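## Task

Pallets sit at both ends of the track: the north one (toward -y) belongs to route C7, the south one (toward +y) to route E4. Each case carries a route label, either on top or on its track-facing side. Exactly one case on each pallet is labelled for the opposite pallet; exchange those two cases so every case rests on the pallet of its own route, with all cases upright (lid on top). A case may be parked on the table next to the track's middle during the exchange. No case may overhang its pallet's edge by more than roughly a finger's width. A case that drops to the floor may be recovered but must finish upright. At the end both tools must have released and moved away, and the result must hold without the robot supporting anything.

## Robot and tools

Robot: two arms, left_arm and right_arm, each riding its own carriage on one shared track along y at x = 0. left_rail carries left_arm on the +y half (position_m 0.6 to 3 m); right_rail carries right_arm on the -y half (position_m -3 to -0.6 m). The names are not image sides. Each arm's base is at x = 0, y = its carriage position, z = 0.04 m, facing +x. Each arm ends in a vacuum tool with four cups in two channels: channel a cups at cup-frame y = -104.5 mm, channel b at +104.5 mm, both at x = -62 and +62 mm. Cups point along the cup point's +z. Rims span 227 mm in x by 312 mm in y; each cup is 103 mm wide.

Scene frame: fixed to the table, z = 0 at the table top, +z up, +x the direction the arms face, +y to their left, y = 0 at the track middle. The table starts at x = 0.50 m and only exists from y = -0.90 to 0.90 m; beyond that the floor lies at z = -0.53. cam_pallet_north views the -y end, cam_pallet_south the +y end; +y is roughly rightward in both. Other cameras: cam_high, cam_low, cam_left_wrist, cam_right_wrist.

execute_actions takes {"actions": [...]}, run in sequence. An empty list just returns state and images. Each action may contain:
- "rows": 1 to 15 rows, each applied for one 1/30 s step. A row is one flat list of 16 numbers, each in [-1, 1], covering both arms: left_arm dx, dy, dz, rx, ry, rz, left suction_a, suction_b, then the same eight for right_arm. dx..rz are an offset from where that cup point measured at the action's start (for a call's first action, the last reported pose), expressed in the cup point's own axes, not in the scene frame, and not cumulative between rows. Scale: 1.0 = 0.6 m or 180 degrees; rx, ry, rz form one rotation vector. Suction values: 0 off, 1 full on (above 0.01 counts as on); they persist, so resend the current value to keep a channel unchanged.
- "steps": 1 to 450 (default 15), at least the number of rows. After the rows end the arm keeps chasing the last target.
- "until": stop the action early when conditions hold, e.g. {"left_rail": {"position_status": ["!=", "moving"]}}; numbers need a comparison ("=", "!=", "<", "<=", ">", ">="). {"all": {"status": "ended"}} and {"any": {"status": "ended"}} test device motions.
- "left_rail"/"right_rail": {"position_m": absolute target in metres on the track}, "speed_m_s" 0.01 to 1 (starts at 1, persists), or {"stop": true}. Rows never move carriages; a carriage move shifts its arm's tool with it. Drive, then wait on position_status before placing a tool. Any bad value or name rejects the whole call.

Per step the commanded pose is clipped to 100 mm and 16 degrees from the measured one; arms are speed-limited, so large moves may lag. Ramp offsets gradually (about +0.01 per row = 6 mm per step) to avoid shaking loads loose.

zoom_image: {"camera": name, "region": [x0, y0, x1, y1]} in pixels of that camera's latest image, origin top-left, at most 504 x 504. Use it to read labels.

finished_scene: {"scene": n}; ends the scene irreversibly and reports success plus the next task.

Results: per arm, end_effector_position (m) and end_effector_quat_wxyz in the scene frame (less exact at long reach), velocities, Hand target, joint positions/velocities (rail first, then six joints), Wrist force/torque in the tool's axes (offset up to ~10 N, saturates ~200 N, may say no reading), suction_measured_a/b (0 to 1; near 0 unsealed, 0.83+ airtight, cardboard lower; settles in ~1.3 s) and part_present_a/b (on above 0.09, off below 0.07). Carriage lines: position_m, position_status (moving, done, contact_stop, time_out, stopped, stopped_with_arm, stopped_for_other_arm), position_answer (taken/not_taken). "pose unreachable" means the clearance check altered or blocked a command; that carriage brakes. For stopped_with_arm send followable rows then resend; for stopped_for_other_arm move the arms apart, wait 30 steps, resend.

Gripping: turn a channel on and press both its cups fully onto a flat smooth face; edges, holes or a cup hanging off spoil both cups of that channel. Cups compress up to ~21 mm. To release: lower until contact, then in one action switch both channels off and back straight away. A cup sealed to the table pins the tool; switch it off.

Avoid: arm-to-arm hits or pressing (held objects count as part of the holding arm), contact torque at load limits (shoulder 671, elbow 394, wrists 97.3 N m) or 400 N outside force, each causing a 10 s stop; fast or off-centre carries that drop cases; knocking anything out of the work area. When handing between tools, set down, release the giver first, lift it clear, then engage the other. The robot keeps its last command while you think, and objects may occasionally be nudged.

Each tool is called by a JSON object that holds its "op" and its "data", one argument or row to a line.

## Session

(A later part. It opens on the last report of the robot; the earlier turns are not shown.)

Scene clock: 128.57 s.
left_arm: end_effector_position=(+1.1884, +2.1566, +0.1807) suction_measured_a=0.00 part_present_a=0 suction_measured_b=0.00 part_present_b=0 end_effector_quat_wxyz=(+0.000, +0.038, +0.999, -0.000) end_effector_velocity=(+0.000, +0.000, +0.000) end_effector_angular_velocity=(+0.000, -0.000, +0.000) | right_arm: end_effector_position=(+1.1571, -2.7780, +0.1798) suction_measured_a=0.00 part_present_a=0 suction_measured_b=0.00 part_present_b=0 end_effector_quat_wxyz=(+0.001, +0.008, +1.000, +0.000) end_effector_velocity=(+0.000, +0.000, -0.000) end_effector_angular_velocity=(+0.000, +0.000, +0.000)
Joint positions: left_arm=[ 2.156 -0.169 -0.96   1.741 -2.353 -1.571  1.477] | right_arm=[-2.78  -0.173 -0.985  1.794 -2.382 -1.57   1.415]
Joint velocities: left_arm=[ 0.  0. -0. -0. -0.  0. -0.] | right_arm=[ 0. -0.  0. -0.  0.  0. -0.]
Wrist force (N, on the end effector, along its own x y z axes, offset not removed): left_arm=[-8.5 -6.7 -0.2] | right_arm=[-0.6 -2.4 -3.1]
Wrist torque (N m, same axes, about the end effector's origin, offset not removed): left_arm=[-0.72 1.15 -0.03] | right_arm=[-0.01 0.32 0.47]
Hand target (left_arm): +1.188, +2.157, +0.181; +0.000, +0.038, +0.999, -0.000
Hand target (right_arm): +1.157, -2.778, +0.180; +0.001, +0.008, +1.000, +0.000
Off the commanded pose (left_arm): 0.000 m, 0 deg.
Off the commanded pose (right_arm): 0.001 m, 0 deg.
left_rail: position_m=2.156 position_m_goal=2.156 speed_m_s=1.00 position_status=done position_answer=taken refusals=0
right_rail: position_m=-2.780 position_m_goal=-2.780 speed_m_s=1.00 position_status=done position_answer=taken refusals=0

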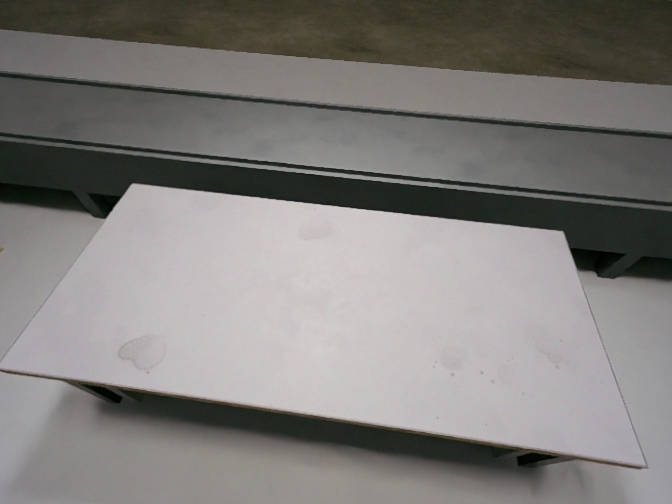

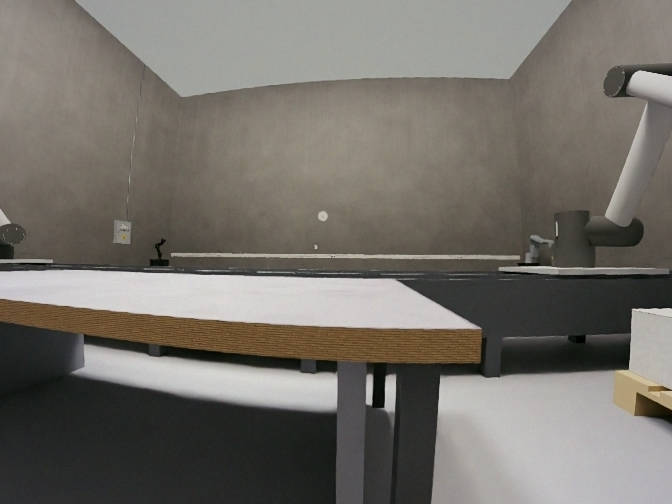

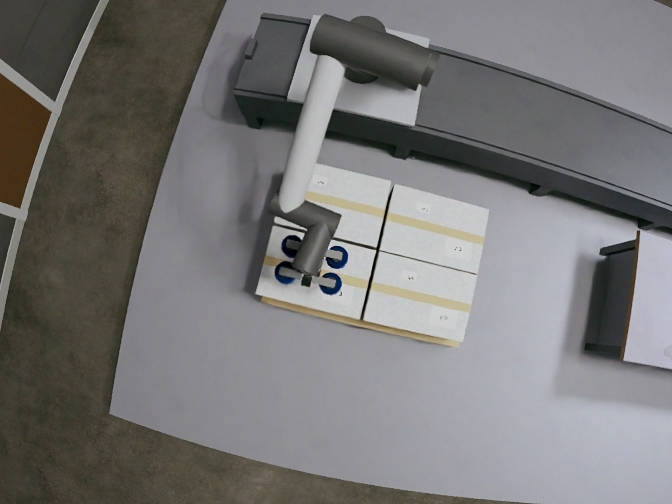

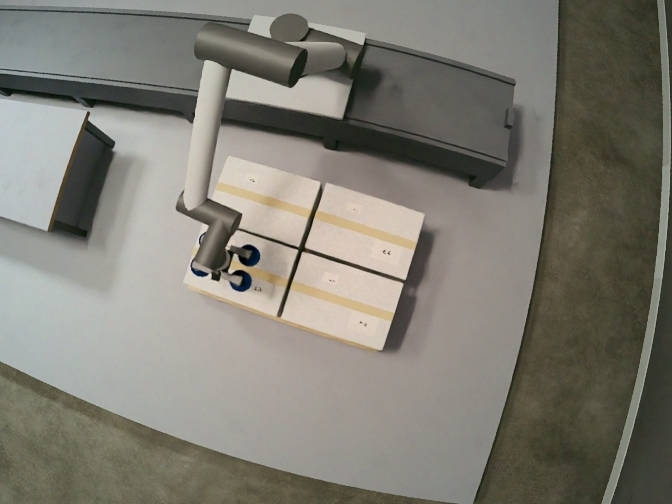

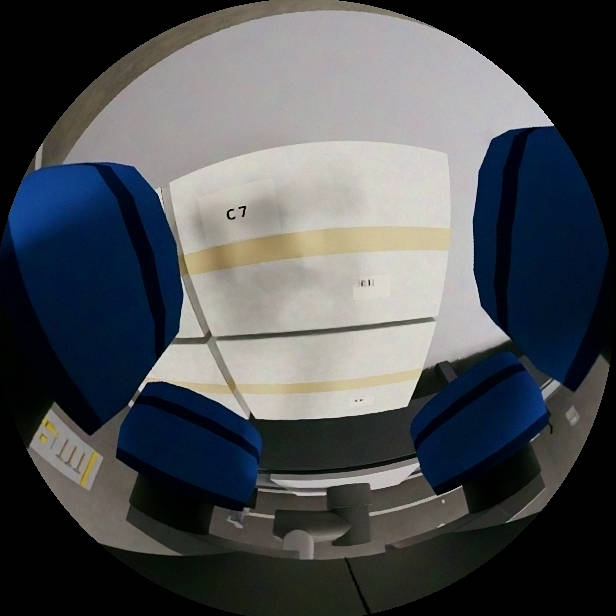

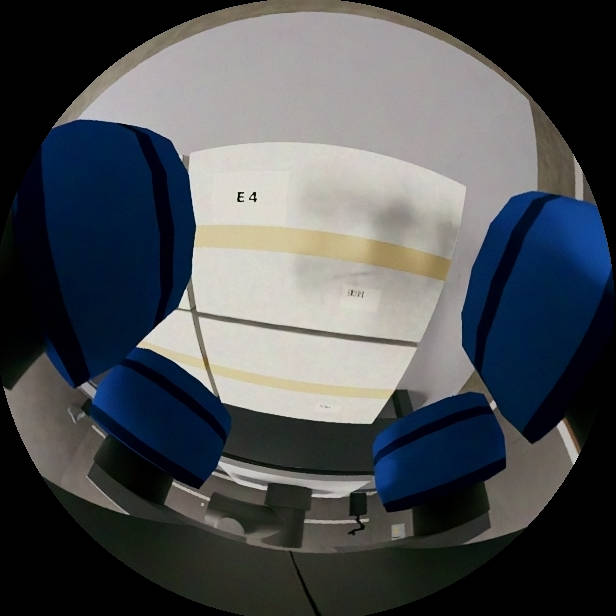

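{"op": "execute_actions", "data": {
  "actions": [
    {"right_rail":{"position_m":-2.768},"rows":[
[0,0,0.0012,0,0,0,0,0,0,0,0.0012,0,0,0,0,0],
[0,0,0.0048,0,0,0,0,0,0,0,0.0048,0,0,0,0,0],
[0,0,0.0108,0,0,0,0,0,0,0,0.0108,0,0,0,0,0],
[0,0,0.0191,0,0,0,0,0,0,0,0.0191,0,0,0,0,0],
[0,0,0.0296,0,0,0,0,0,0,0,0.0296,0,0,0,0,0],
[0,0,0.0422,0,0,0,0,0,0,0,0.0422,0,0,0,0,0],
[0,0,0.0567,0,0,0,0,0,0,0,0.0567,0,0,0,0,0],
[0,0,0.0731,0,0,0,0,0,0,0,0.0731,0,0,0,0,0],
[0,0,0.0910,0,0,0,0,0,0,0,0.0910,0,0,0,0,0],
[0,0,0.1104,0,0,0,0,0,0,0,0.1104,0,0,0,0,0],
[0,0,0.1310,0,0,0,0,0,0,0,0.1310,0,0,0,0,0],
[0,0,0.1526,0,0,0,0,0,0,0,0.1526,0,0,0,0,0],
[0,0,0.1749,0,0,0,0,0,0,0,0.1749,0,0,0,0,0],
[0,0,0.1978,0,0,0,0,0,0,0,0.1978,0,0,0,0,0],
[0,0,0.2209,0,0,0,0,0,0,0,0.2209,0,0,0,0,0]
],"steps":15},
    {"rows":[
[0.0002,0,0.0981,0,0,0,0,0,-0.0006,0,0.0981,0,0,0,0,0],
[0.0004,0,0.1209,0,0,0,0,0,-0.0012,0,0.1209,0,0,0,0,0],
[0.0006,0,0.1432,0,0,0,0,0,-0.0018,0,0.1432,0,0,0,0,0],
[0.0008,0,0.1648,0,0,0,0,0,-0.0024,0,0.1648,0,0,0,0,0],
[0.0010,0,0.1854,0,0,0,0,0,-0.0030,0,0.1854,0,0,0,0,0],
[0.0012,0,0.2048,0,0,0,0,0,-0.0036,0,0.2048,0,0,0,0,0],
[0.0014,0,0.2228,0,0,0,0,0,-0.0042,0,0.2228,0,0,0,0,0],
[0.0016,0,0.2391,0,0,0,0,0,-0.0048,0,0.2391,0,0,0,0,0],
[0.0018,0,0.2537,0,0,0,0,0,-0.0054,0,0.2537,0,0,0,0,0],
[0.0020,0,0.2663,0,0,0,0,0,-0.0060,0,0.2663,0,0,0,0,0],
[0.0022,0,0.2768,0,0,0,0,0,-0.0066,0,0.2768,0,0,0,0,0],
[0.0024,0,0.2850,0,0,0,0,0,-0.0072,0,0.2850,0,0,0,0,0],
[0.0026,0,0.2910,0,0,0,0,0,-0.0078,0,0.2910,0,0,0,0,0],
[0.0028,0,0.2946,0,0,0,0,0,-0.0083,0,0.2946,0,0,0,0,0],
[0.0030,0,0.2959,0,0,0,0,0,-0.0083,0,0.2959,0,0,0,0,0]
],"steps":20}
  ]
}}

Scene clock: 249.73 s.
left_arm: end_effector_position=(+1.1840, +2.1570, -0.0759) suction_measured_a=0.00 part_present_a=0 suction_measured_b=0.00 part_present_b=0 end_effector_quat_wxyz=(-0.001, +0.038, +0.999, +0.000) end_effector_velocity=(+0.004, -0.001, -0.026) end_effector_angular_velocity=(-0.001, -0.003, +0.000) | right_arm: end_effector_position=(+1.1591, -2.7658, -0.0770) suction_measured_a=0.00 part_present_a=0 suction_measured_b=0.00 part_present_b=0 end_effector_quat_wxyz=(+0.000, +0.009, +1.000, +0.000) end_effector_velocity=(+0.007, -0.000, -0.026) end_effector_angular_velocity=(-0.001, -0.003, -0.000)
Joint positions: left_arm=[ 2.156 -0.17  -0.722  1.774 -2.622 -1.571  1.477] | right_arm=[-2.768 -0.173 -0.735  1.816 -2.652 -1.57   1.415]
Joint velocities: left_arm=[ 0.    -0.     0.029 -0.008 -0.024  0.    -0.   ] | right_arm=[ 0.     0.001  0.031 -0.013 -0.021 -0.     0.001]
Wrist force (N, on the end effector, along its own x y z axes, offset not removed): left_arm=[2.0 -4.0 -6.1] | right_arm=[0.6 -7.1 -7.6]
Wrist torque (N m, same axes, about the end effector's origin, offset not removed): left_arm=[-0.31 -0.22 -0.06] | right_arm=[-0.75 -0.02 0.44]
Hand target (left_arm): +1.184, +2.157, -0.078; -0.001, +0.038, +0.999, +0.000
Hand target (right_arm): +1.160, -2.766, -0.079; +0.000, +0.009, +1.000, +0.000
Off the commanded pose (left_arm): 0.002 m, 0 deg.
Off the commanded pose (right_arm): 0.002 m, 0 deg.
left_rail: position_m=2.156 position_m_goal=2.156 speed_m_s=1.00 position_status=done position_answer=taken refusals=0
right_rail: position_m=-2.768 position_m_goal=-2.768 speed_m_s=1.00 position_status=done position_answer=taken refusals=0

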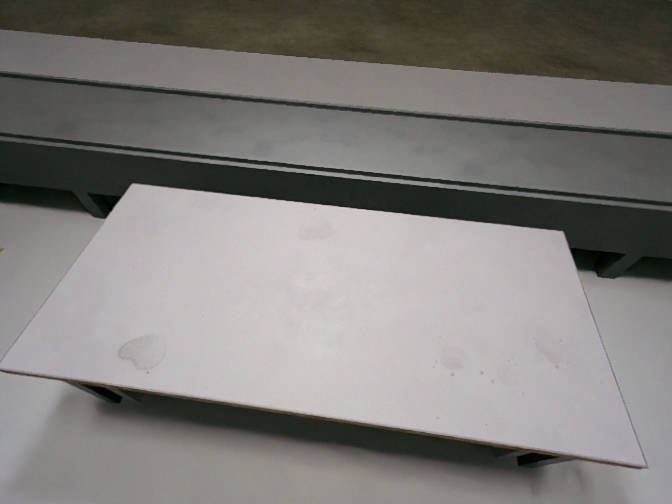

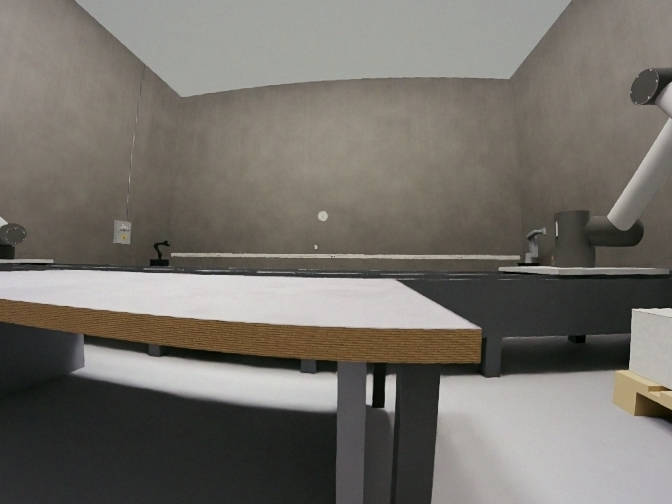

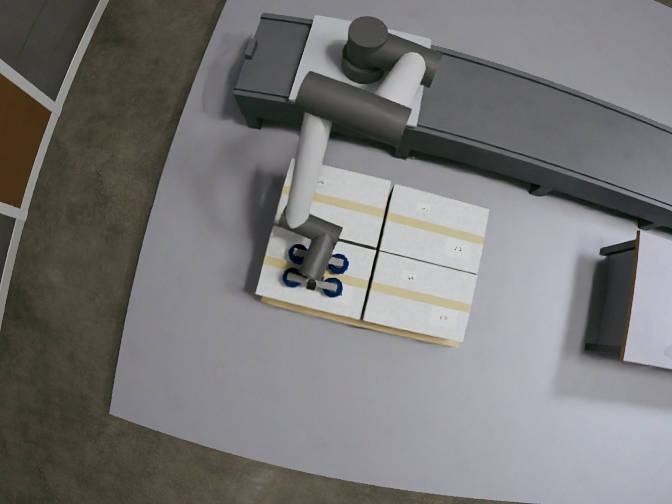

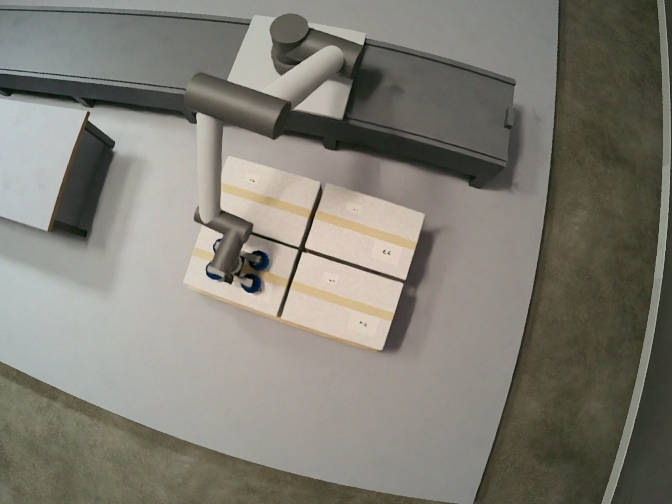

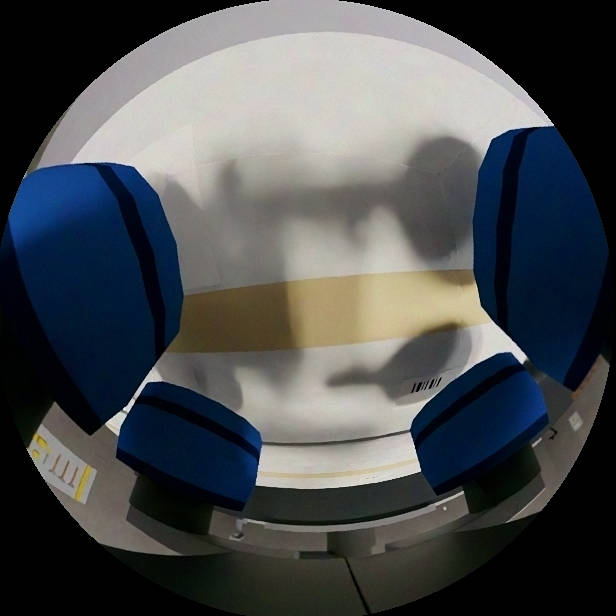

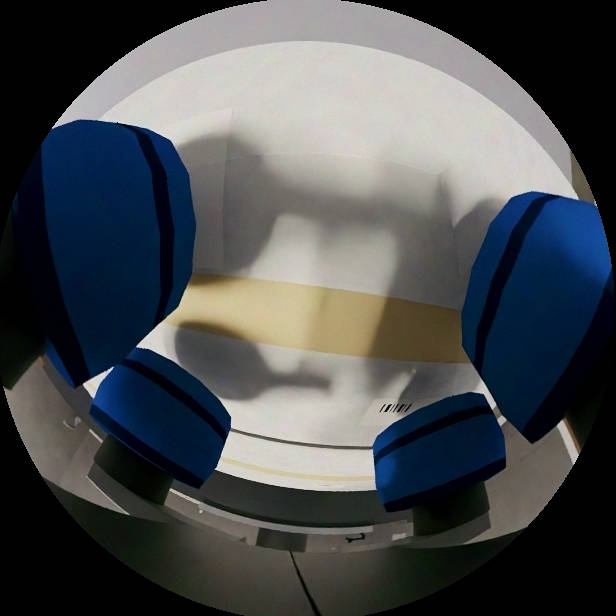

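{"op": "execute_actions", "data": {
  "actions": []
}}

{"op": "zoom_image", "data": {
  "camera": "cam_left_wrist",
  "region": [230, 0, 400, 500]
}}

{"op": "zoom_image", "data": {
  "camera": "cam_right_wrist",
  "region": [230, 0, 400, 500]
}}

{"op": "zoom_image", "data": {
  "camera": "cam_pallet_north",
  "region": [250, 215, 390, 335]
}}

{"op": "zoom_image", "data": {
  "camera": "cam_pallet_south",
  "region": [175, 205, 315, 325]
}}

Scene clock: 261.13 s.
left_arm: end_effector_position=(+1.1844, +2.1571, -0.0780) suction_measured_a=0.00 part_present_a=0 suction_measured_b=0.00 part_present_b=0 end_effector_quat_wxyz=(-0.001, +0.038, +0.999, +0.000) end_effector_velocity=(+0.000, +0.000, +0.000) end_effector_angular_velocity=(+0.000, -0.000, +0.000) | right_arm: end_effector_position=(+1.1598, -2.7657, -0.0791) suction_measured_a=0.00 part_present_a=0 suction_measured_b=0.00 part_present_b=0 end_effector_quat_wxyz=(+0.000, +0.009, +1.000, +0.000) end_effector_velocity=(+0.000, +0.000, -0.000) end_effector_angular_velocity=(+0.000, +0.000, -0.000)
Joint positions: left_arm=[ 2.156 -0.17  -0.719  1.774 -2.624 -1.571  1.477] | right_arm=[-2.768 -0.172 -0.732  1.815 -2.654 -1.57   1.415]
Joint velocities: left_arm=[ 0.  0. -0. -0.  0.  0.  0.] | right_arm=[ 0. -0.  0. -0.  0.  0.  0.]
Wrist force (N, on the end effector, along its own x y z axes, offset not removed): left_arm=[1.7 -0.5 -5.0] | right_arm=[-1.3 -5.0 -3.7]
Wrist torque (N m, same axes, about the end effector's origin, offset not removed): left_arm=[0.21 0.03 -0.22] | right_arm=[-0.26 0.46 0.44]
Hand target (left_arm): +1.184, +2.157, -0.078; -0.001, +0.038, +0.999, +0.000
Hand target (right_arm): +1.160, -2.766, -0.079; +0.000, +0.009, +1.000, +0.000
Off the commanded pose (left_arm): 0.000 m, 0 deg.
Off the commanded pose (right_arm): 0.000 m, 0 deg.
left_rail: position_m=2.156 position_m_goal=2.156 speed_m_s=1.00 position_status=done position_answer=taken refusals=0
right_rail: position_m=-2.768 position_m_goal=-2.768 speed_m_s=1.00 position_status=done position_answer=taken refusals=0

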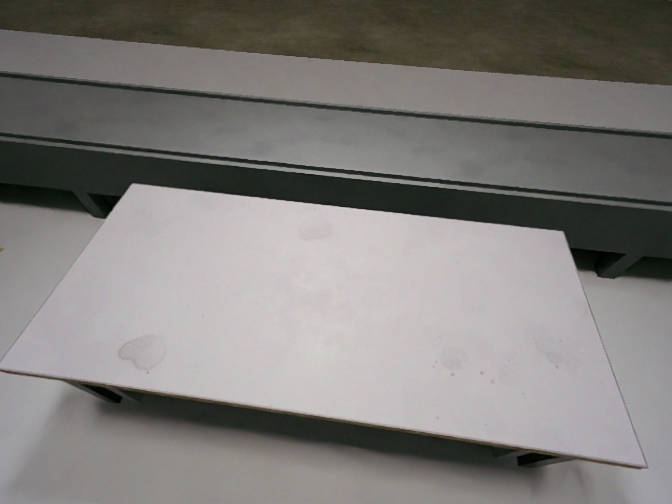

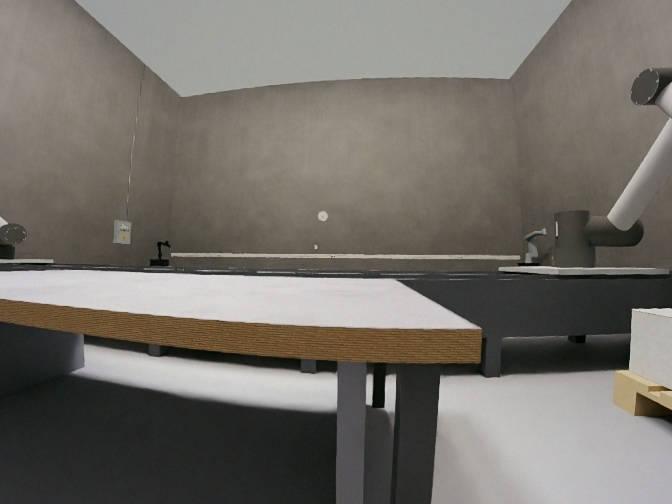

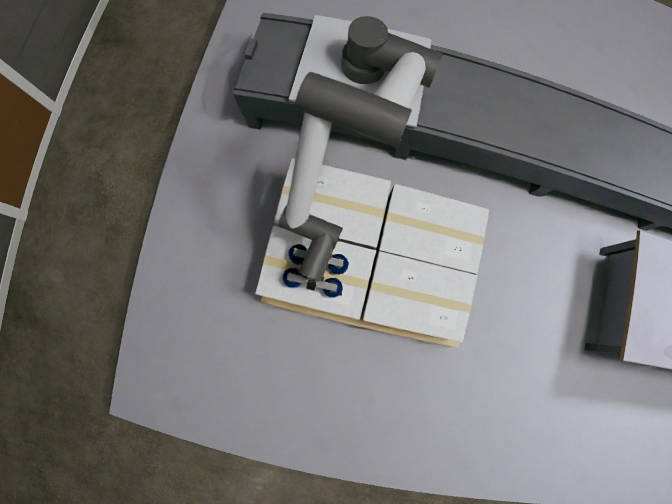

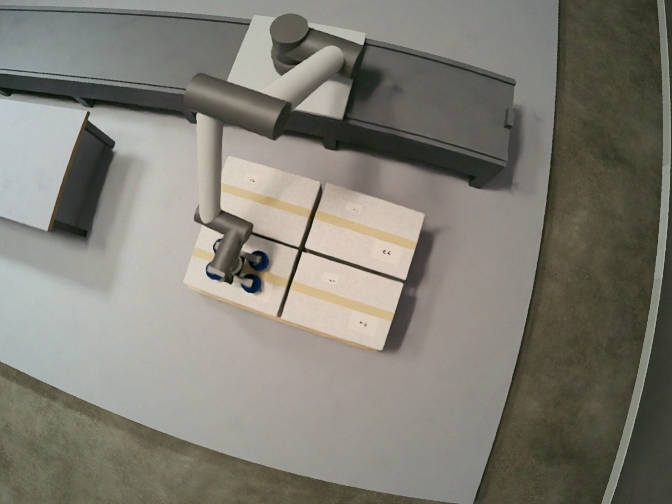

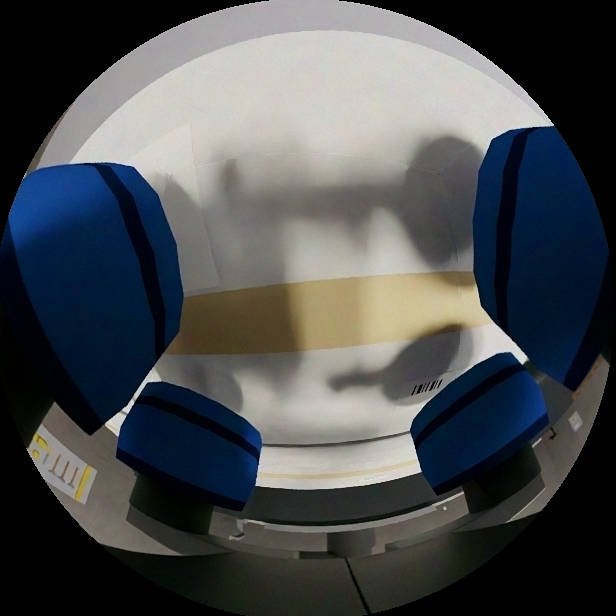

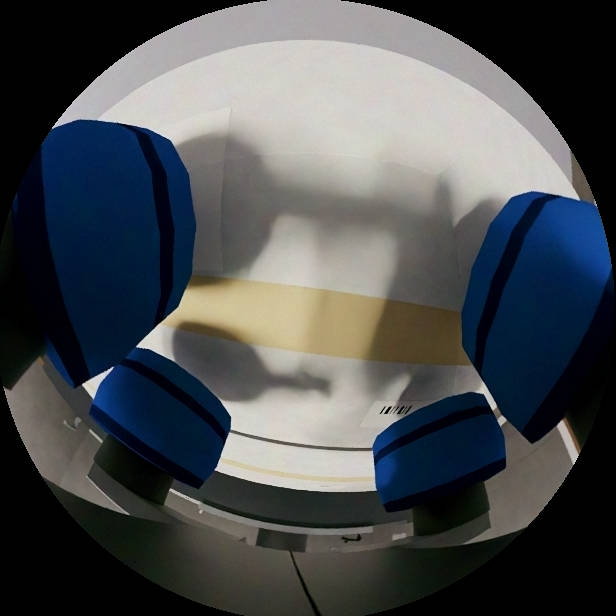

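Region (230, 0, 400, 500) of cam_left_wrist's 616x616 image, scaled by 1.008, with more detail than that image has; it fills the left 171 columns of this view, and the rest is white.

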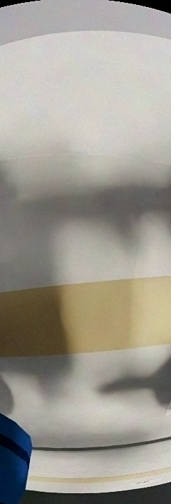

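Region (230, 0, 400, 500) of cam_right_wrist's 616x616 image, scaled by 1.008, with more detail than that image has; it fills the left 171 columns of this view, and the rest is white.

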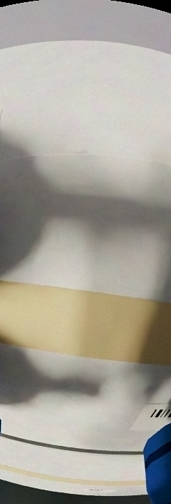

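Region (250, 215, 390, 335) of cam_pallet_north's 672x504 image, scaled by 3.600, with more detail than that image has; it fills the top 432 rows of this view, and the rest is white.

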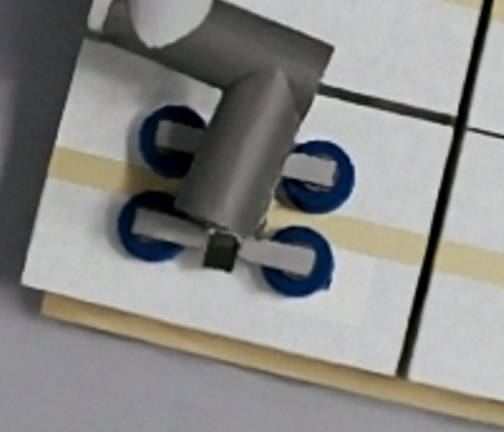

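Region (175, 205, 315, 325) of cam_pallet_south's 672x504 image, scaled by 3.600, with more detail than that image has; it fills the top 432 rows of this view, and the rest is white.

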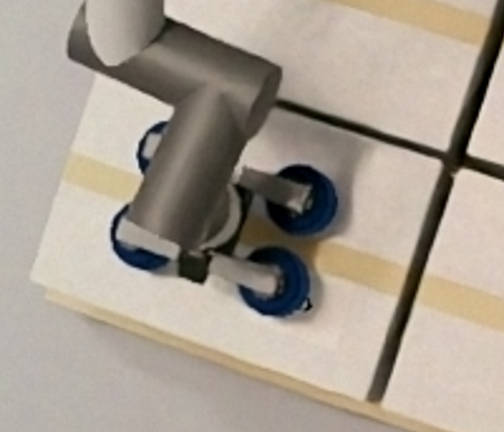

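{"op": "execute_actions", "data": {
  "actions": [
    {"rows":[
[-0.0004,0.0004,0.0009,0,0,0,0,0,0,0.0006,0.0009,0,0,0,0,0],
[-0.0009,0.0009,0.0035,0,0,0,0,0,0,0.0013,0.0035,0,0,0,0,0],
[-0.0014,0.0014,0.0078,0,0,0,0,0,0,0.0021,0.0076,0,0,0,0,0],
[-0.0019,0.0019,0.0135,0,0,0,0,0,0,0.0029,0.0132,0,0,0,0,0],
[-0.0024,0.0024,0.0204,0,0,0,0,0,0,0.0037,0.0200,0,0,0,0,0],
[-0.0029,0.0029,0.0282,0,0,0,0,0,0,0.0044,0.0276,0,0,0,0,0],
[-0.0033,0.0033,0.0366,0,0,0,0,0,0,0.0050,0.0358,0,0,0,0,0],
[-0.0033,0.0033,0.0451,0,0,0,0,0,0,0.0050,0.0442,0,0,0,0,0],
[-0.0033,0.0033,0.0535,0,0,0,0,0,0,0.0050,0.0524,0,0,0,0,0],
[-0.0033,0.0033,0.0613,0,0,0,0,0,0,0.0050,0.0600,0,0,0,0,0],
[-0.0033,0.0033,0.0682,0,0,0,0,0,0,0.0050,0.0668,0,0,0,0,0],
[-0.0033,0.0033,0.0739,0,0,0,0,0,0,0.0050,0.0724,0,0,0,0,0],
[-0.0033,0.0033,0.0782,0,0,0,0,0,0,0.0050,0.0765,0,0,0,0,0],
[-0.0033,0.0033,0.0808,0,0,0,0,0,0,0.0050,0.0791,0,0,0,0,0],
[-0.0033,0.0033,0.0817,0,0,0,0,0,0,0.0050,0.0800,0,0,0,0,0]
],"steps":24}
  ]
}}

Scene clock: 371.40 s.
left_arm: end_effector_position=(+1.1868, +2.1589, -0.1263) suction_measured_a=0.00 part_present_a=0 suction_measured_b=0.00 part_present_b=0 end_effector_quat_wxyz=(-0.000, +0.038, +0.999, +0.000) end_effector_velocity=(-0.001, +0.000, -0.004) end_effector_angular_velocity=(+0.000, +0.002, -0.000) | right_arm: end_effector_position=(+1.1602, -2.7628, -0.1262) suction_measured_a=0.00 part_present_a=0 suction_measured_b=0.00 part_present_b=0 end_effector_quat_wxyz=(+0.001, +0.009, +1.000, +0.000) end_effector_velocity=(-0.000, +0.000, -0.003) end_effector_angular_velocity=(+0.000, +0.001, +0.000)
Joint positions: left_arm=[ 2.156 -0.168 -0.668  1.763 -2.666 -1.571  1.479] | right_arm=[-2.768 -0.17  -0.682  1.808 -2.698 -1.57   1.418]
Joint velocities: left_arm=[ 0.     0.     0.004 -0.001 -0.002 -0.     0.   ] | right_arm=[ 0.     0.     0.003 -0.001 -0.002 -0.     0.   ]
Wrist force (N, on the end effector, along its own x y z axes, offset not removed): left_arm=[31.2 -4.5 -128.5] | right_arm=[22.3 -0.7 -126.2]
Wrist torque (N m, same axes, about the end effector's origin, offset not removed): left_arm=[-0.22 -1.01 -0.06] | right_arm=[0.02 -0.75 0.40]
Hand target (left_arm): +1.186, +2.159, -0.127; -0.001, +0.038, +0.999, +0.000
Hand target (right_arm): +1.160, -2.763, -0.127; +0.000, +0.009, +1.000, +0.000
Off the commanded pose (left_arm): 0.001 m, 0 deg.
Off the commanded pose (right_arm): 0.001 m, 0 deg.
left_rail: position_m=2.156 position_m_goal=2.156 speed_m_s=1.00 position_status=done position_answer=taken refusals=0
right_rail: position_m=-2.768 position_m_goal=-2.768 speed_m_s=1.00 position_status=done position_answer=taken refusals=0

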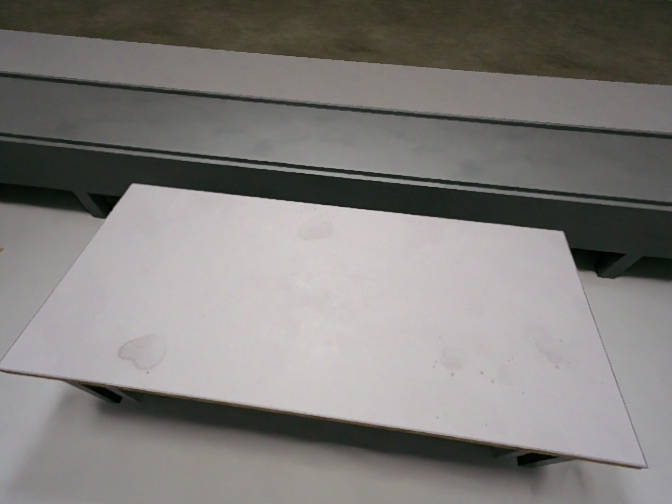

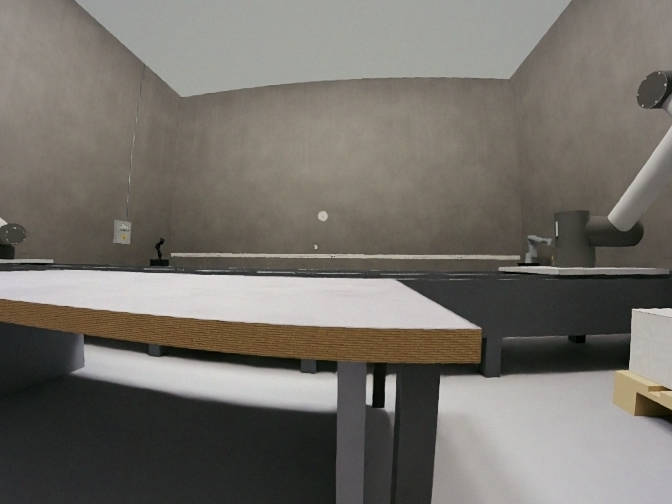

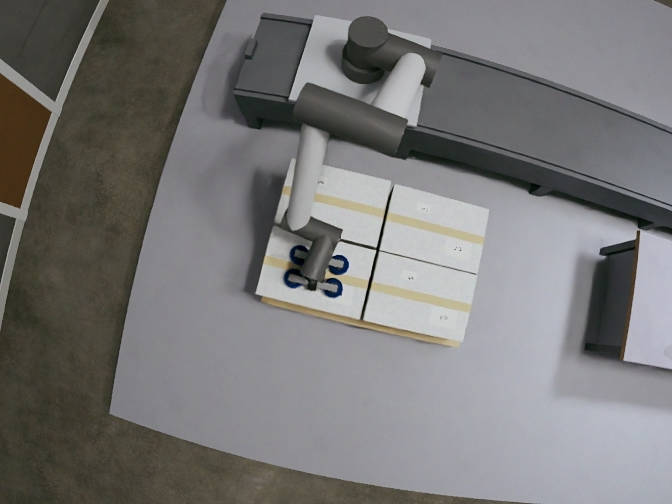

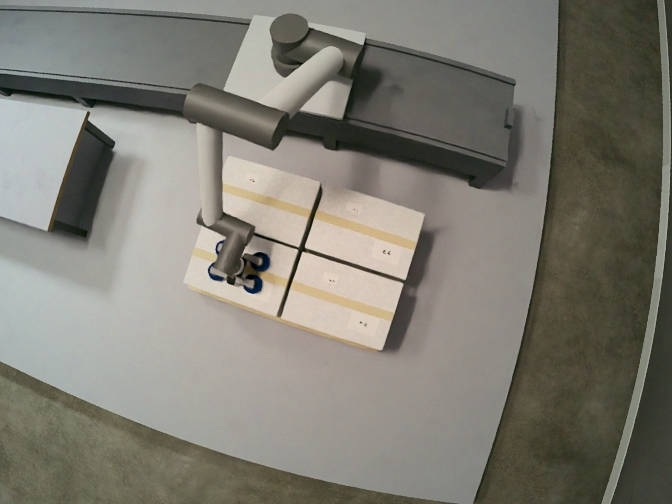

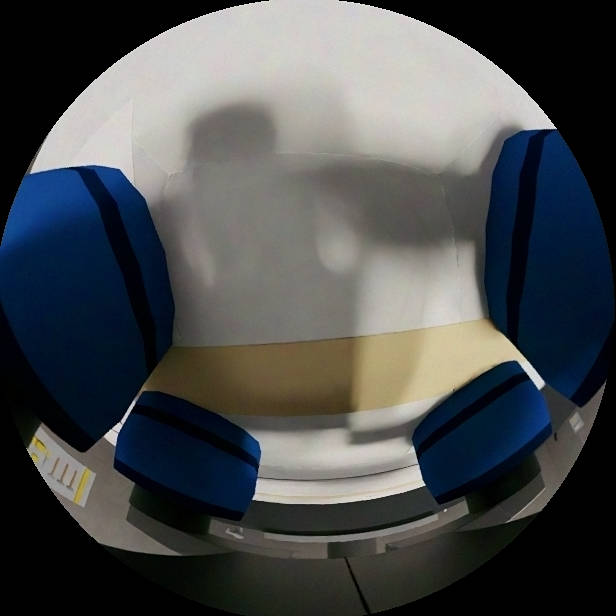

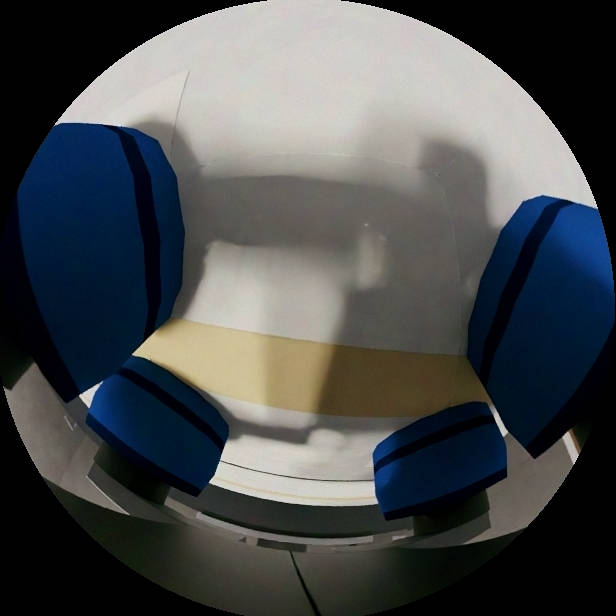

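{"op": "zoom_image", "data": {
  "camera": "cam_pallet_north",
  "region": [250, 215, 390, 335]
}}

{"op": "zoom_image", "data": {
  "camera": "cam_pallet_south",
  "region": [175, 205, 315, 325]
}}

{"op": "execute_actions", "data": {
  "actions": [
    {"rows":[[0,0,0.001,0,0,0,1,1,0,0,0.001,0,0,0,1,1]],"steps":12}
  ]
}}

Region (250, 215, 390, 335) of cam_pallet_north's 672x504 image, scaled by 3.600, with more detail than that image has; it fills the top 432 rows of this view, and the rest is white.

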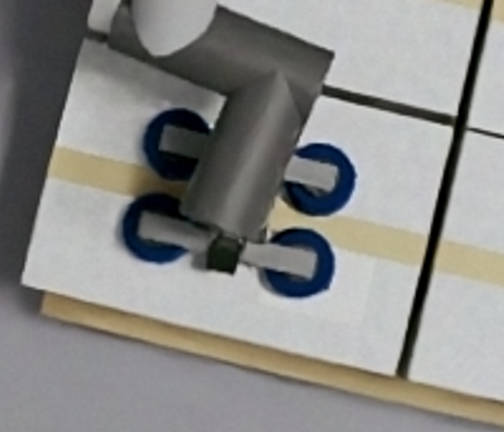

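Region (175, 205, 315, 325) of cam_pallet_south's 672x504 image, scaled by 3.600, with more detail than that image has; it fills the top 432 rows of this view, and the rest is white.

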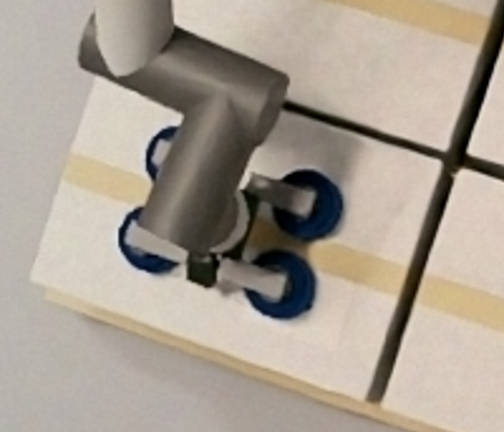

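Scene clock: 383.40 s.
left_arm: end_effector_position=(+1.1864, +2.1591, -0.1275) suction_measured_a=0.89 part_present_a=1 suction_measured_b=0.89 part_present_b=1 end_effector_quat_wxyz=(-0.001, +0.038, +0.999, +0.000) end_effector_velocity=(+0.002, -0.000, +0.004) end_effector_angular_velocity=(-0.001, -0.005, -0.000) | right_arm: end_effector_position=(+1.1595, -2.7625, -0.1278) suction_measured_a=0.86 part_present_a=1 suction_measured_b=0.85 part_present_b=1 end_effector_quat_wxyz=(+0.000, +0.009, +1.000, +0.000) end_effector_velocity=(+0.003, +0.000, +0.003) end_effector_angular_velocity=(+0.001, -0.005, +0.000)
Joint positions: left_arm=[ 2.156 -0.168 -0.667  1.763 -2.666 -1.571  1.479] | right_arm=[-2.768 -0.17  -0.681  1.808 -2.699 -1.57   1.418]
Joint velocities: left_arm=[ 0.    -0.    -0.003 -0.001 -0.001  0.     0.   ] | right_arm=[ 0.    -0.    -0.002 -0.002 -0.001  0.002 -0.   ]
Wrist force (N, on the end effector, along its own x y z axes, offset not removed): left_arm=[-1.3 2.6 5.7] | right_arm=[-5.2 -0.6 19.0]
Wrist torque (N m, same axes, about the end effector's origin, offset not removed): left_arm=[3.96 -1.11 -0.02] | right_arm=[6.05 -0.50 0.56]
Hand target (left_arm): +1.187, +2.159, -0.127; -0.000, +0.038, +0.999, +0.000
Hand target (right_arm): +1.160, -2.763, -0.127; +0.001, +0.009, +1.000, +0.000
Off the commanded pose (left_arm): 0.001 m, 0 deg.
Off the commanded pose (right_arm): 0.001 m, 0 deg.
left_rail: position_m=2.156 position_m_goal=2.156 speed_m_s=1.00 position_status=done position_answer=taken refusals=0
right_rail: position_m=-2.768 position_m_goal=-2.768 speed_m_s=1.00 position_status=done position_answer=taken refusals=0

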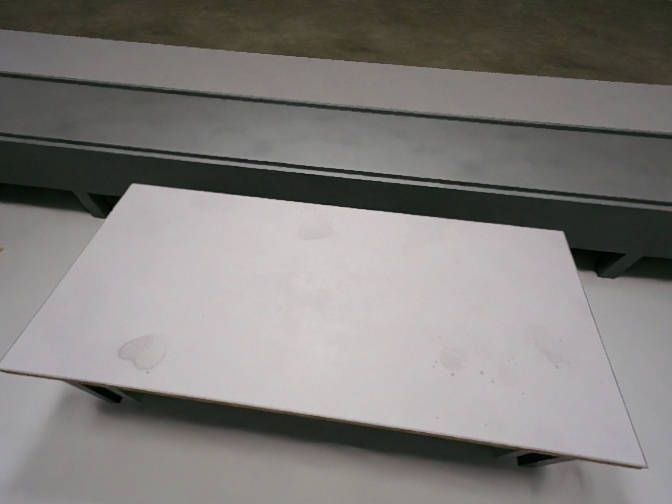

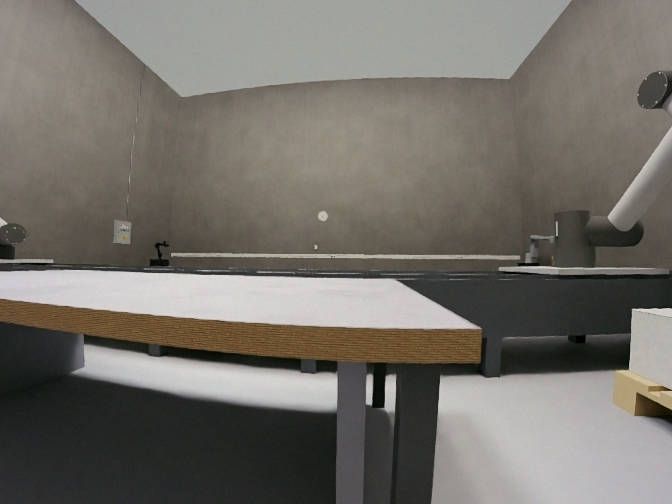

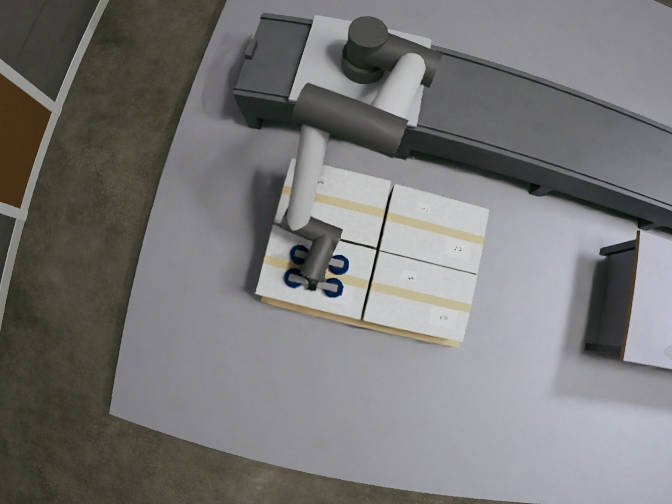

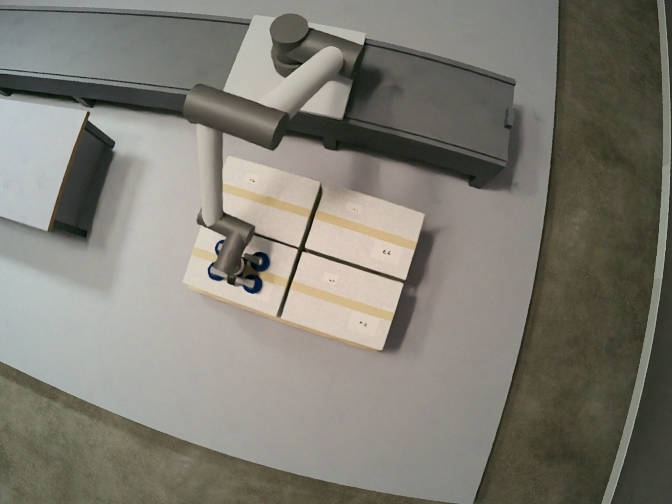

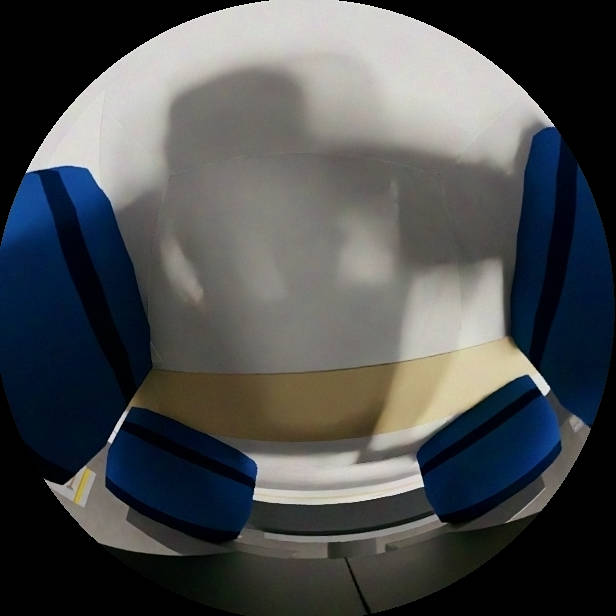

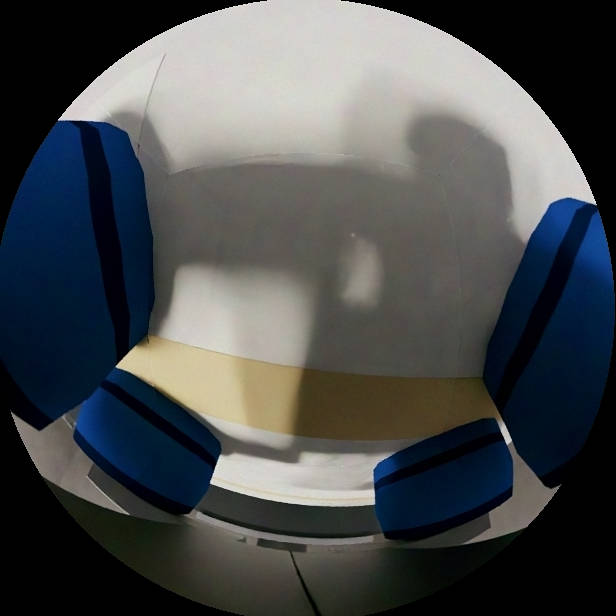

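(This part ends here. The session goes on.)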